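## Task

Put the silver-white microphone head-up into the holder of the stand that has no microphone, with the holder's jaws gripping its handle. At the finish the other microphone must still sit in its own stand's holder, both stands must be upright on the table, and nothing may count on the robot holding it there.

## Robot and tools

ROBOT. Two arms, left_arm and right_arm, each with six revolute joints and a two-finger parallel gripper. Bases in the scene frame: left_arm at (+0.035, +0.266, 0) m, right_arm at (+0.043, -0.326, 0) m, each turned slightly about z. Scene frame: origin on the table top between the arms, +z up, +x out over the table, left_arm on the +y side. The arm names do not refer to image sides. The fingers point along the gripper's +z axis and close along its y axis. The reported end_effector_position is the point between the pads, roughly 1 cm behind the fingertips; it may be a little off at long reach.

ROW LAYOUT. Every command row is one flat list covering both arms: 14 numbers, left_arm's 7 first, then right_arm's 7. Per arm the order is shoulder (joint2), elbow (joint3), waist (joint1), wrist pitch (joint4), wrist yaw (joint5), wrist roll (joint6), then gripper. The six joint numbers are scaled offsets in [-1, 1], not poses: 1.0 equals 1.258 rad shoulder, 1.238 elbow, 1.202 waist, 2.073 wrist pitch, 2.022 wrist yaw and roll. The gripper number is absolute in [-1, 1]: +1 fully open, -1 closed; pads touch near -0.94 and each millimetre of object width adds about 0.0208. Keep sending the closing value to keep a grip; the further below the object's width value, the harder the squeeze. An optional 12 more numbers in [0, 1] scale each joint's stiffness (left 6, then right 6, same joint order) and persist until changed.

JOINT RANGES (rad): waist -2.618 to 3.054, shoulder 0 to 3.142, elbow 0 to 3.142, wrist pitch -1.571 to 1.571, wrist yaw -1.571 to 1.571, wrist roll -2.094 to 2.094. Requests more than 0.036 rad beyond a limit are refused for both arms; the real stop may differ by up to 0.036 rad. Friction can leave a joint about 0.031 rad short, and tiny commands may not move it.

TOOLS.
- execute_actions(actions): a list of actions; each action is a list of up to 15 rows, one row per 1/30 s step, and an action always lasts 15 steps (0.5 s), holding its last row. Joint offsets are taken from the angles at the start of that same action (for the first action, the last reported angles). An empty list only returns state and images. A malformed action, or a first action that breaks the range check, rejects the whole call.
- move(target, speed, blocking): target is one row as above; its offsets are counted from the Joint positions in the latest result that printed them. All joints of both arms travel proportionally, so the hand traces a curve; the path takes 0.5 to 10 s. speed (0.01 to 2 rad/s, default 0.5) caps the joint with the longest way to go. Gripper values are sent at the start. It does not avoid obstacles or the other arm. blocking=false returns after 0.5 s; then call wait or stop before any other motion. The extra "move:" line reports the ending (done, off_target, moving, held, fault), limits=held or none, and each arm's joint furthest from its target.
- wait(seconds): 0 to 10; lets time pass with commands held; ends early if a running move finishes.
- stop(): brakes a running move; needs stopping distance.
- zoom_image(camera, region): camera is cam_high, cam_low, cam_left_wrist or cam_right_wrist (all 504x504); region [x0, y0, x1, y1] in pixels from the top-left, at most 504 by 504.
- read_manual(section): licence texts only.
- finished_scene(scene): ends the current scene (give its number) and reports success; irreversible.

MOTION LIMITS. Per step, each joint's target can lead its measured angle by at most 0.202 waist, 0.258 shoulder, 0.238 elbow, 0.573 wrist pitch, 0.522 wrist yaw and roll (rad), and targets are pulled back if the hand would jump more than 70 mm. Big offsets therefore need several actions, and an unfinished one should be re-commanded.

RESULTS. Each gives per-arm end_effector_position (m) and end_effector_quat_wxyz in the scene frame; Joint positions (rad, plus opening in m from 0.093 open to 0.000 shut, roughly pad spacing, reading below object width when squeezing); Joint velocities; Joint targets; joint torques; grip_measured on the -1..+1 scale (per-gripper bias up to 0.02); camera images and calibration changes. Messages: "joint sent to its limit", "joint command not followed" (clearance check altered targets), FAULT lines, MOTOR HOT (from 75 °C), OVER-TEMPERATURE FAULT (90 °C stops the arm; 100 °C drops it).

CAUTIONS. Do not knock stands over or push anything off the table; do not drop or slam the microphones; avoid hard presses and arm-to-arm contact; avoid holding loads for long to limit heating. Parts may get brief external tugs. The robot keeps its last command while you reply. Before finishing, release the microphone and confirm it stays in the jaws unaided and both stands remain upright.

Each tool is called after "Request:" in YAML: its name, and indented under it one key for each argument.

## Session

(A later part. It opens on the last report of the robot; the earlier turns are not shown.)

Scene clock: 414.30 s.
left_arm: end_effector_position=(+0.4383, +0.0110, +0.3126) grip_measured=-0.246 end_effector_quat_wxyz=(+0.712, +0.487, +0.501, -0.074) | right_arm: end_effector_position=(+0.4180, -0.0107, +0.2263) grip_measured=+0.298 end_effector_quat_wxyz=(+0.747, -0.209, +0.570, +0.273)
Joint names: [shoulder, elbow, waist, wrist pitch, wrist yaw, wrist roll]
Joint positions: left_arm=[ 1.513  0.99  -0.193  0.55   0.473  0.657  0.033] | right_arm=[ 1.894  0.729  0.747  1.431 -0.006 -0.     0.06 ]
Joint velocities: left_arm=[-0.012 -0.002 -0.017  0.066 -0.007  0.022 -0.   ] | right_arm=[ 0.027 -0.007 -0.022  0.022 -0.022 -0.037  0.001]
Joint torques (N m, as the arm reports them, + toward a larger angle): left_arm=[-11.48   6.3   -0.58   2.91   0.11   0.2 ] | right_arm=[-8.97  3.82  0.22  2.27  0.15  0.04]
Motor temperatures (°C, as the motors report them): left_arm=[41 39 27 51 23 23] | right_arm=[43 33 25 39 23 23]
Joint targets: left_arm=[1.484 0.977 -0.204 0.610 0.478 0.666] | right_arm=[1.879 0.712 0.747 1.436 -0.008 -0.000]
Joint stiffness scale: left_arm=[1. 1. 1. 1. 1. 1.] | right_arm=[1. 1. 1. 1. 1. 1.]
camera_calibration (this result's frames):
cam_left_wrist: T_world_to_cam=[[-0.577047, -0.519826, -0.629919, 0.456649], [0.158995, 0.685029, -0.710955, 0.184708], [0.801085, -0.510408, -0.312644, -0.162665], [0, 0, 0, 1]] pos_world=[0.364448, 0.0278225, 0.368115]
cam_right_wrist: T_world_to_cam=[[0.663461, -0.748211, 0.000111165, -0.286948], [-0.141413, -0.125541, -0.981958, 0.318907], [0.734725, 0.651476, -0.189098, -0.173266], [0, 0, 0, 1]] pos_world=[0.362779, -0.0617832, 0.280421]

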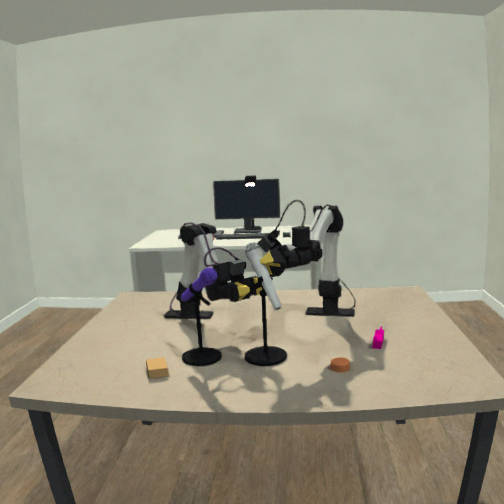

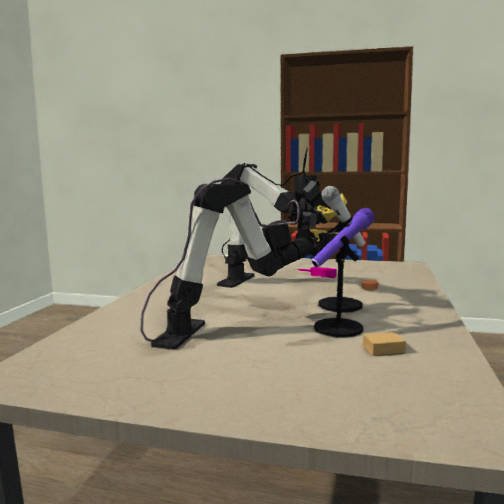

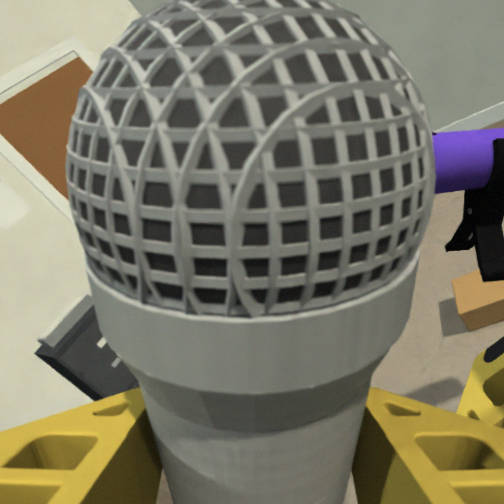

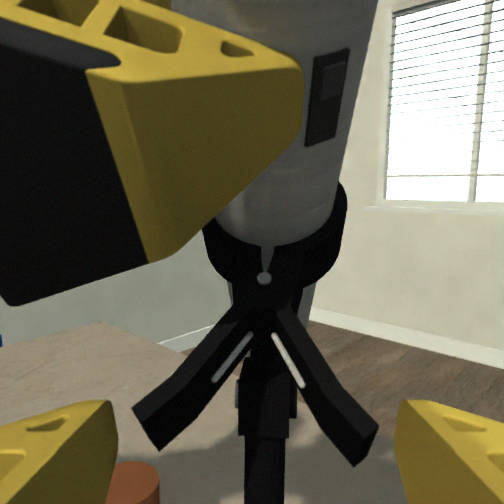

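Request:
execute_actions:
  actions:
    - [[-0.022,-0.01,-0.008,0.028,0,0.004,-0.48,-0.016,-0.02,0,0.003,0,0,0.35],[-0.021,-0.009,-0.007,0.027,0,0.004,-0.46,-0.02,-0.025,0,0.004,0,0,0.4],[-0.02,-0.008,-0.006,0.025,0,0.004,-0.44,-0.025,-0.032,0,0.005,0,0,0.45],[-0.019,-0.007,-0.005,0.023,0,0.003,-0.42,-0.031,-0.039,0,0.006,0,0,0.45],[-0.018,-0.006,-0.004,0.021,0,0.003,-0.4,-0.037,-0.047,0,0.007,0,0,0.45],[-0.017,-0.005,-0.003,0.019,0,0.003,-0.38,-0.043,-0.055,0,0.008,0,0,0.45],[-0.016,-0.004,-0.002,0.017,0,0.002,-0.36,-0.049,-0.063,0,0.009,0,0,0.45],[-0.015,-0.003,-0.001,0.015,0,0.002,-0.34,-0.055,-0.071,0,0.01,0,0,0.45],[-0.014,-0.002,0,0.014,0,0.002,-0.32,-0.061,-0.078,0,0.011,0,0,0.45],[-0.013,-0.001,0,0.013,0,0.001,-0.3,-0.067,-0.086,0,0.012,0,0,0.45],[-0.012,0,0,0.012,0,0.001,-0.28,-0.073,-0.094,0,0.013,0,0,0.45],[-0.011,0,0,0.011,0,0.001,-0.26,-0.079,-0.102,0,0.014,0,0,0.45],[-0.01,0,0,0.01,0,0,-0.24,-0.085,-0.11,0,0.015,0,0,0.45],[-0.01,0,0,0.009,0,0,-0.22,-0.091,-0.117,0,0.016,0,0,0.45],[-0.01,0,0,0.008,0,0,-0.2,-0.097,-0.125,0,0.017,0,0,0.45]]
    - [[-0.01,0,0,0.006,0,0,-0.18,-0.03,-0.038,0,0.006,0,0,0.45],[-0.01,0,0,0.005,0,0,-0.16,-0.036,-0.046,0,0.007,0,0,0.45],[-0.01,0,0,0.004,0,0,-0.14,-0.042,-0.054,0,0.008,0,0,0.45],[-0.01,0,0,0.004,0,0,-0.12,-0.048,-0.062,0,0.009,0,0,0.45],[-0.01,0,0,0.004,0,0,-0.1,-0.054,-0.07,0,0.01,0,0,0.45],[-0.01,0,0,0.004,0,0,-0.07,-0.06,-0.078,0,0.011,0,0,0.45],[-0.01,0,0,0.004,0,0,-0.04,-0.066,-0.085,0,0.012,0,0,0.45],[-0.01,0,0,0.004,0,0,0.0,-0.072,-0.093,0,0.013,0,0,0.45],[-0.01,0,0,0.004,0,0,0.05,-0.078,-0.101,0,0.014,0,0,0.45],[-0.01,0,0,0.004,0,0,0.1,-0.084,-0.109,0,0.015,0,0,0.45],[-0.01,0,0,0.004,0,0,0.15,-0.09,-0.117,0,0.016,0,0,0.45],[-0.01,0,0,0.004,0,0,0.2,-0.095,-0.123,0,0.017,0,0,0.45],[-0.01,0,0,0.004,0,0,0.25,-0.099,-0.128,0,0.017,0,0,0.45],[-0.01,0,0,0.004,0,0,0.3,-0.102,-0.131,0,0.017,0,0,0.45]]

Scene clock: 424.93 s.
left_arm: end_effector_position=(+0.4386, +0.0113, +0.3120) grip_measured=+0.293 end_effector_quat_wxyz=(+0.711, +0.487, +0.502, -0.073) | right_arm: end_effector_position=(+0.3715, -0.0496, +0.2303) grip_measured=+0.448 end_effector_quat_wxyz=(+0.745, -0.210, +0.571, +0.272)
Joint names: [shoulder, elbow, waist, wrist pitch, wrist yaw, wrist roll]
Joint positions: left_arm=[ 1.513  0.99  -0.193  0.548  0.471  0.657  0.059] | right_arm=[ 1.694  0.483  0.747  1.473 -0.006 -0.     0.067]
Joint velocities: left_arm=[-0.002 -0.012 -0.002 -0.007  0.095  0.037  0.01 ] | right_arm=[-0.1   -0.09  -0.017  0.051 -0.022  0.007  0.001]
Joint torques (N m, as the arm reports them, + toward a larger angle): left_arm=[-9.91  7.17  0.14  2.36  0.06  0.11] | right_arm=[-7.12  3.36  0.02  2.28  0.16  0.04]
Motor temperatures (°C, as the motors report them): left_arm=[42 39 27 51 23 23] | right_arm=[44 33 25 39 23 23]
Joint targets: left_arm=[1.501 0.990 -0.193 0.557 0.471 0.657] | right_arm=[1.673 0.454 0.747 1.485 -0.006 -0.000]
Joint stiffness scale: left_arm=[1. 1. 1. 1. 1. 1.] | right_arm=[1. 1. 1. 1. 1. 1.]
camera_calibration (this result's frames):
cam_left_wrist: T_world_to_cam=[[-0.577418, -0.520524, -0.629002, 0.456464], [0.155663, 0.686092, -0.710666, 0.185431], [0.801472, -0.508264, -0.315136, -0.162391], [0, 0, 0, 1]] pos_world=[0.364858, 0.0278401, 0.367721]
cam_right_wrist: T_world_to_cam=[[0.663462, -0.74821, -0.0000112908, -0.285152], [-0.144573, -0.128183, -0.981156, 0.312201], [0.73411, 0.650961, -0.193215, -0.1119], [0, 0, 0, 1]] pos_world=[0.316471, -0.100492, 0.284694]

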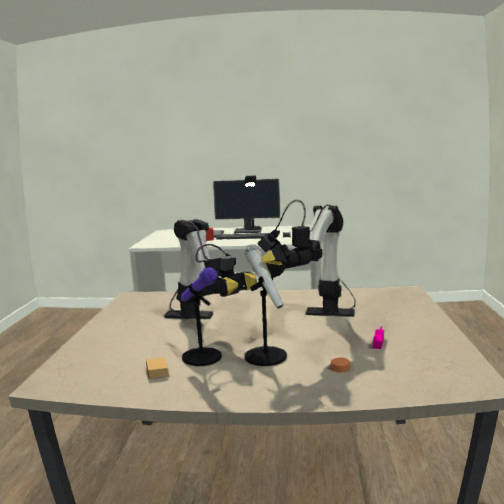

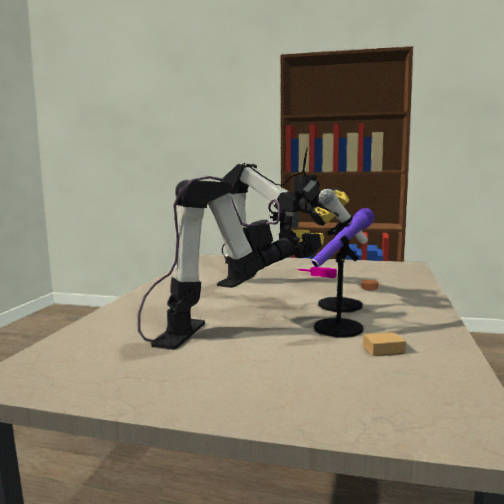

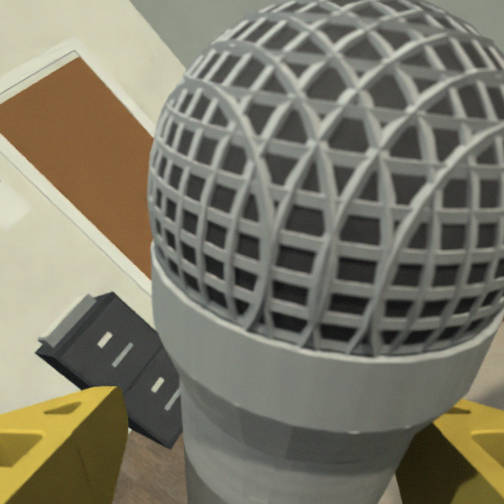

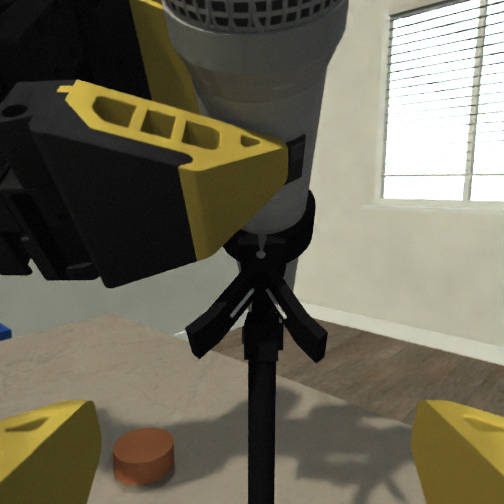

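Request:
wait:
  seconds: 0

Request:
zoom_image:
  camera: "cam_high"
  region: [225, 230, 305, 320]

Request:
zoom_image:
  camera: "cam_low"
  region: [295, 170, 385, 270]

Scene clock: 426.83 s.
left_arm: end_effector_position=(+0.4386, +0.0113, +0.3120) grip_measured=+0.298 end_effector_quat_wxyz=(+0.711, +0.487, +0.502, -0.073) | right_arm: end_effector_position=(+0.3707, -0.0503, +0.2311) grip_measured=+0.448 end_effector_quat_wxyz=(+0.746, -0.210, +0.570, +0.273)
Joint names: [shoulder, elbow, waist, wrist pitch, wrist yaw, wrist roll]
Joint positions: left_arm=[ 1.513  0.99  -0.193  0.548  0.471  0.657  0.06 ] | right_arm=[ 1.69   0.48   0.747  1.476 -0.006 -0.     0.067]
Joint velocities: left_arm=[ 0.002 -0.007 -0.012 -0.066 -0.081  0.007  0.   ] | right_arm=[-0.002  0.017 -0.022  0.007  0.037  0.007 -0.   ]
Joint torques (N m, as the arm reports them, + toward a larger angle): left_arm=[-9.93  7.13  0.13  2.35  0.06  0.11] | right_arm=[-7.19  3.06  0.09  2.3   0.15  0.05]
Motor temperatures (°C, as the motors report them): left_arm=[42 39 27 51 23 23] | right_arm=[44 33 25 39 23 23]
Joint targets: left_arm=[1.501 0.990 -0.193 0.557 0.471 0.657] | right_arm=[1.673 0.453 0.747 1.485 -0.006 -0.000]
Joint stiffness scale: left_arm=[1. 1. 1. 1. 1. 1.] | right_arm=[1. 1. 1. 1. 1. 1.]
camera_calibration (this result's frames):
cam_left_wrist: T_world_to_cam=[[-0.577418, -0.520524, -0.629002, 0.456464], [0.155663, 0.686092, -0.710666, 0.185431], [0.801472, -0.508264, -0.315136, -0.162391], [0, 0, 0, 1]] pos_world=[0.364858, 0.0278401, 0.367721]
cam_right_wrist: T_world_to_cam=[[0.663461, -0.74821, 0.0000777678, -0.285141], [-0.142275, -0.126262, -0.981741, 0.312178], [0.734559, 0.651336, -0.190221, -0.111509], [0, 0, 0, 1]] pos_world=[0.315505, -0.1013, 0.285289]

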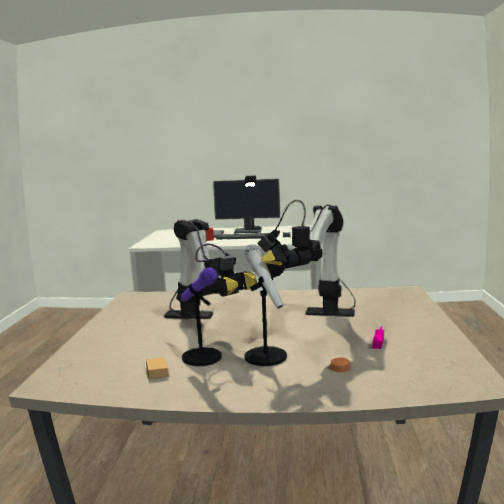

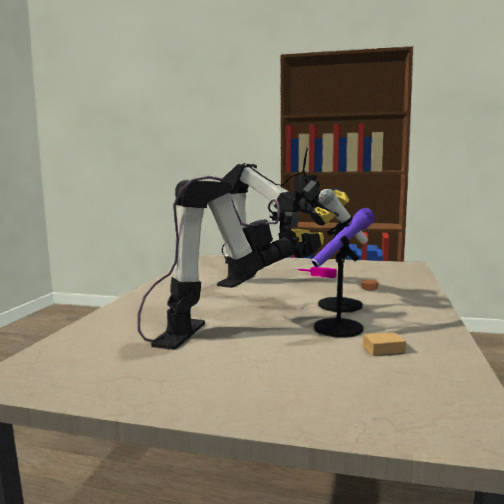

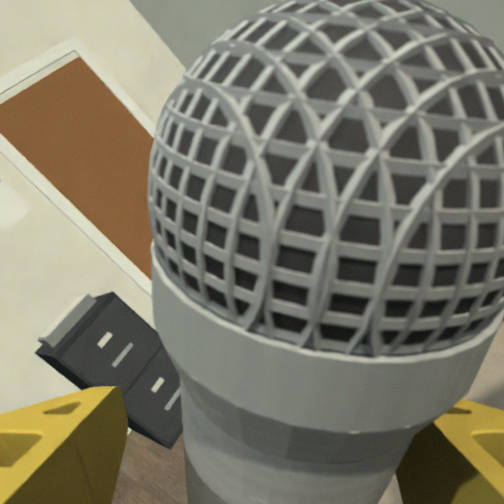

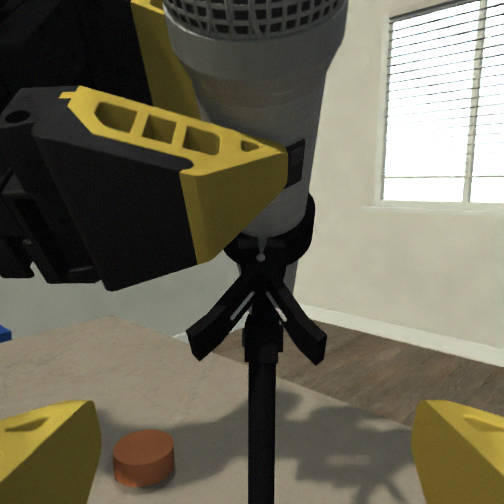

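Region (225, 230, 305, 320) of cam_high's 504x504 image, scaled by 5.600, with more detail than that image has.

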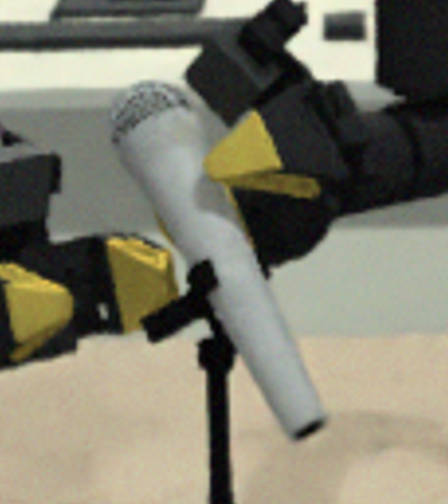

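Region (295, 170, 385, 270) of cam_low's 504x504 image, scaled by 5.040, with more detail than that image has; it fills the left 454 columns of this view, and the rest is white.

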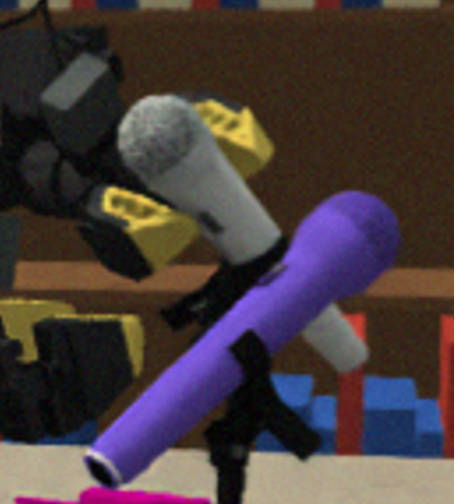

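Request:
execute_actions:
  actions:
    - [[-0.01,0,0,0.004,0,0,0.33,-0.013,-0.02,0,0.004,0,0,0.45],[-0.01,0,0,0.004,0,0,0.36,-0.013,-0.02,0,0.004,0,0,0.45],[-0.01,0,0,0.004,0,0,0.39,-0.013,-0.02,0,0.004,0,0,0.45],[-0.01,0,0,0.004,0,0,0.42,-0.013,-0.02,0,0.004,0,0,0.45],[-0.01,0,0,0.004,0,0,0.45,-0.013,-0.02,0,0.004,0,0,0.45],[-0.01,0,0,0.004,0,0,0.48,-0.013,-0.02,0,0.004,0,0,0.45],[-0.01,0,0,0.004,0,0,0.51,-0.013,-0.02,0,0.004,0,0,0.45],[-0.01,0,0,0.004,0,0,0.54,-0.013,-0.02,0,0.004,0,0,0.45],[-0.01,0,0,0.004,0,0,0.57,-0.013,-0.02,0,0.004,0,0,0.45],[-0.01,0,0,0.004,0,0,0.6,-0.013,-0.02,0,0.004,0,0,0.45]]

Scene clock: 430.10 s.
left_arm: end_effector_position=(+0.4386, +0.0113, +0.3120) grip_measured=+0.598 end_effector_quat_wxyz=(+0.711, +0.487, +0.502, -0.073) | right_arm: end_effector_position=(+0.3707, -0.0503, +0.2311) grip_measured=+0.448 end_effector_quat_wxyz=(+0.746, -0.210, +0.570, +0.273)
Joint names: [shoulder, elbow, waist, wrist pitch, wrist yaw, wrist roll]
Joint positions: left_arm=[ 1.513  0.99  -0.193  0.548  0.471  0.657  0.074] | right_arm=[ 1.69   0.48   0.747  1.476 -0.006 -0.     0.067]
Joint velocities: left_arm=[ 0.007 -0.022  0.007  0.037 -0.051  0.007  0.001] | right_arm=[ 0.007 -0.012 -0.002 -0.022 -0.007 -0.022  0.   ]
Joint torques (N m, as the arm reports them, + toward a larger angle): left_arm=[-9.9   7.15  0.13  2.35  0.06  0.11] | right_arm=[-7.16  3.11  0.06  2.29  0.17  0.03]
Motor temperatures (°C, as the motors report them): left_arm=[41 39 27 50 23 23] | right_arm=[43 33 25 39 23 23]
Joint targets: left_arm=[1.501 0.990 -0.193 0.556 0.471 0.657] | right_arm=[1.674 0.455 0.747 1.484 -0.006 -0.000]
Joint stiffness scale: left_arm=[1. 1. 1. 1. 1. 1.] | right_arm=[1. 1. 1. 1. 1. 1.]
camera_calibration (this result's frames):
cam_left_wrist: T_world_to_cam=[[-0.577418, -0.520524, -0.629002, 0.456464], [0.155663, 0.686092, -0.710666, 0.185431], [0.801472, -0.508264, -0.315136, -0.162391], [0, 0, 0, 1]] pos_world=[0.364858, 0.0278401, 0.367721]
cam_right_wrist: T_world_to_cam=[[0.663461, -0.74821, 0.0000777678, -0.285141], [-0.142275, -0.126262, -0.981741, 0.312178], [0.734559, 0.651336, -0.190221, -0.111509], [0, 0, 0, 1]] pos_world=[0.315505, -0.1013, 0.285289]

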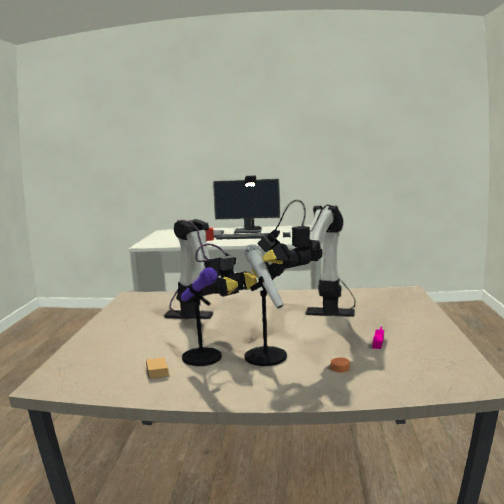

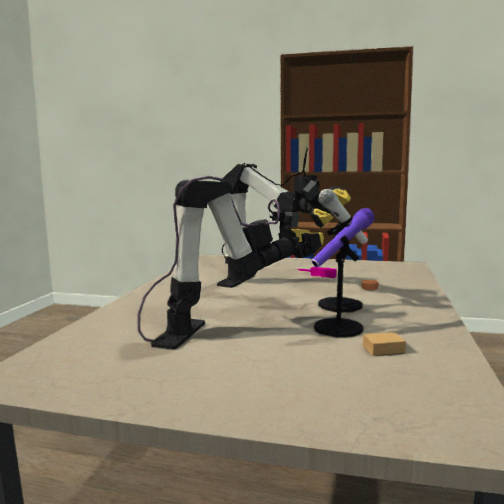

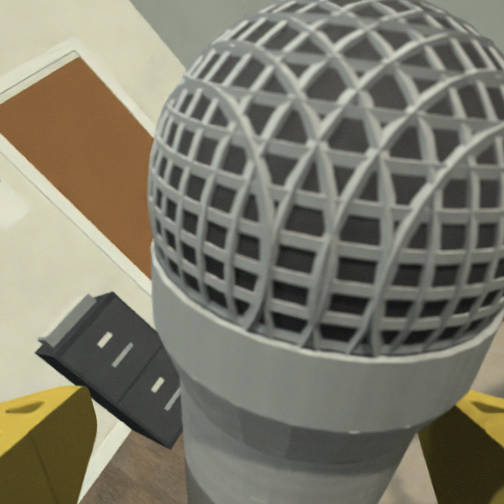

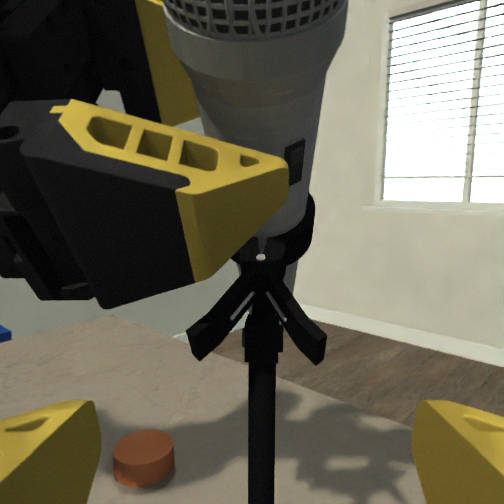

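Request:
move:
  target: [-0.2107,-0.1797,0.11,-0.028,0.065,0,0.7,0,0,0,0.004,0,0,0.45]
  speed: 0.35

Scene clock: 436.77 s.
left_arm: end_effector_position=(+0.3924, +0.0646, +0.3153) grip_measured=+0.698 end_effector_quat_wxyz=(+0.714, +0.488, +0.497, -0.071) | right_arm: end_effector_position=(+0.3707, -0.0503, +0.2311) grip_measured=+0.448 end_effector_quat_wxyz=(+0.746, -0.210, +0.570, +0.273)
Joint names: [shoulder, elbow, waist, wrist pitch, wrist yaw, wrist roll]
Joint positions: left_arm=[ 1.263  0.793 -0.073  0.507  0.593  0.657  0.079] | right_arm=[ 1.69   0.48   0.747  1.476 -0.006 -0.     0.067]
Joint velocities: left_arm=[-0.012 -0.007 -0.012 -0.007  0.051 -0.037 -0.001] | right_arm=[-0.002 -0.017 -0.002 -0.037 -0.051  0.037 -0.002]
Joint torques (N m, as the arm reports them, + toward a larger angle): left_arm=[-7.31  5.34  0.93  2.    0.15  0.12] | right_arm=[-5.97  4.96  0.07  2.31  0.16  0.03]
Motor temperatures (°C, as the motors report them): left_arm=[41 39 27 49 23 23] | right_arm=[42 33 25 39 23 23]
Joint targets: left_arm=[1.248 0.767 -0.061 0.489 0.602 0.657] | right_arm=[1.690 0.480 0.747 1.484 -0.006 -0.000]
Joint stiffness scale: left_arm=[1. 1. 1. 1. 1. 1.] | right_arm=[1. 1. 1. 1. 1. 1.]
move: off_target (left_arm); limits=none; left_arm: farthest joint: the elbow, 0.025 radians from its target (0.222 radians at the start); right_arm: farthest joint: the wrist pitch, 0.008 radians from its target (0.008 radians at the start)
camera_calibration (this result's frames):
cam_left_wrist: T_world_to_cam=[[-0.570369, -0.519981, -0.635845, 0.458933], [0.165445, 0.685517, -0.709009, 0.154059], [0.804554, -0.509594, -0.30497, -0.101556], [0, 0, 0, 1]] pos_world=[0.31798, 0.081274, 0.370069]
cam_right_wrist: T_world_to_cam=[[0.663461, -0.74821, 0.0000777678, -0.285141], [-0.142275, -0.126262, -0.981741, 0.312178], [0.734559, 0.651336, -0.190221, -0.111509], [0, 0, 0, 1]] pos_world=[0.315505, -0.1013, 0.285289]

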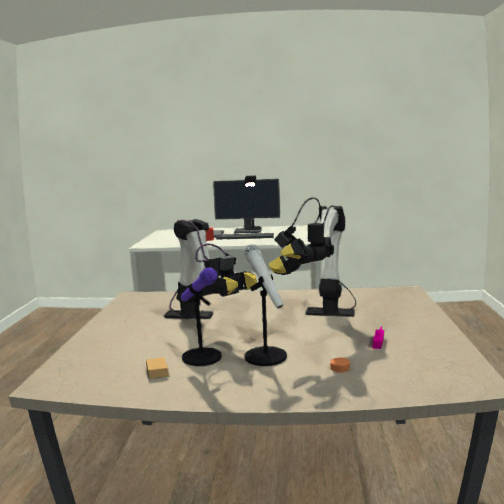

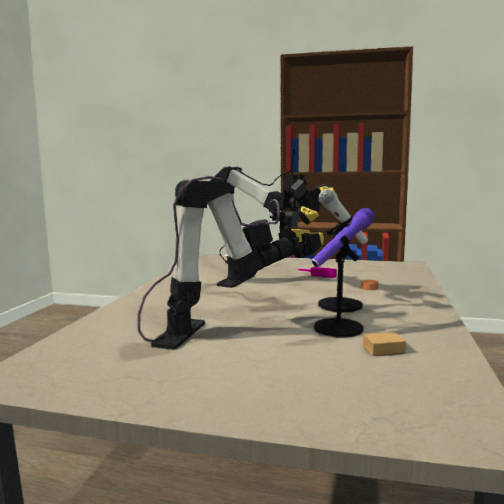

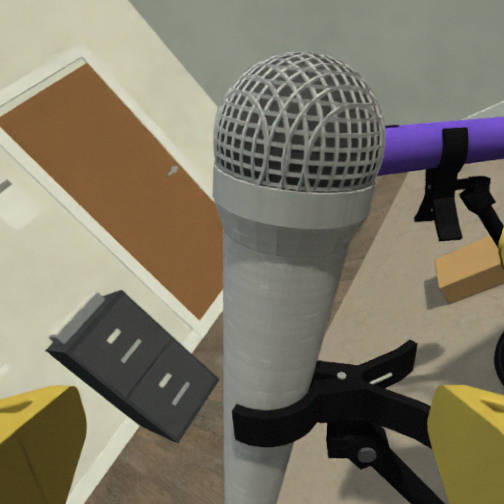

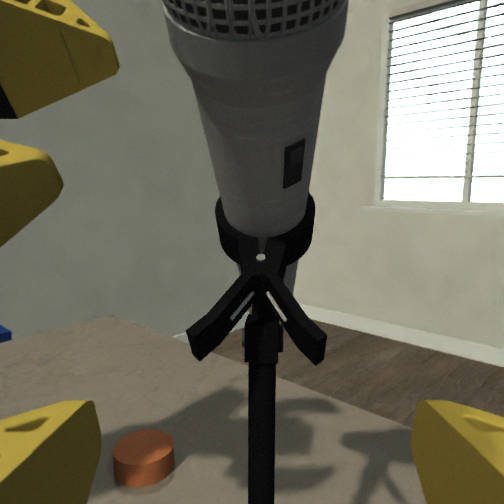

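Request:
zoom_image:
  camera: "cam_left_wrist"
  region: [190, 300, 450, 504]

Request:
zoom_image:
  camera: "cam_high"
  region: [170, 230, 310, 370]

Region (190, 300, 450, 504) of cam_left_wrist's 504x504 image, scaled by 1.938, with more detail than that image has; it fills the top 395 rows of this view, and the rest is white.

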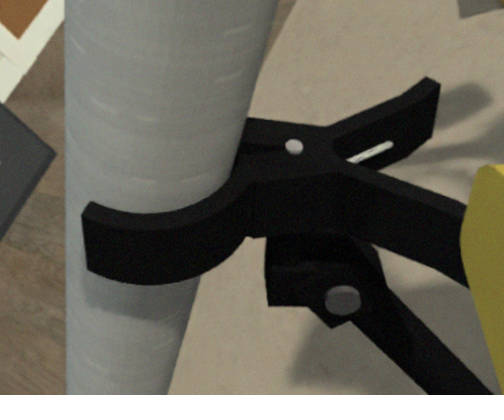

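Region (170, 230, 310, 370) of cam_high's 504x504 image, scaled by 3.600, with more detail than that image has.

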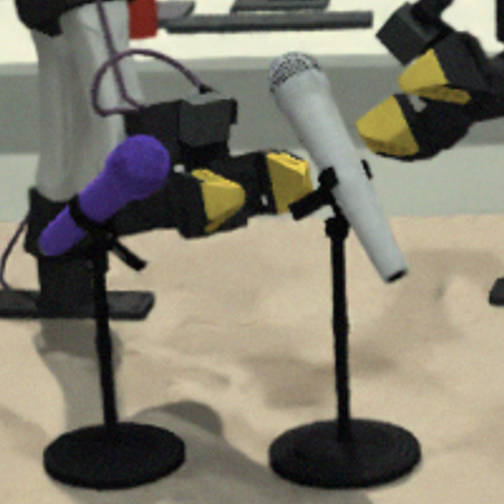

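Request:
finished_scene:
  scene: 1

The scene is finished: the task was done.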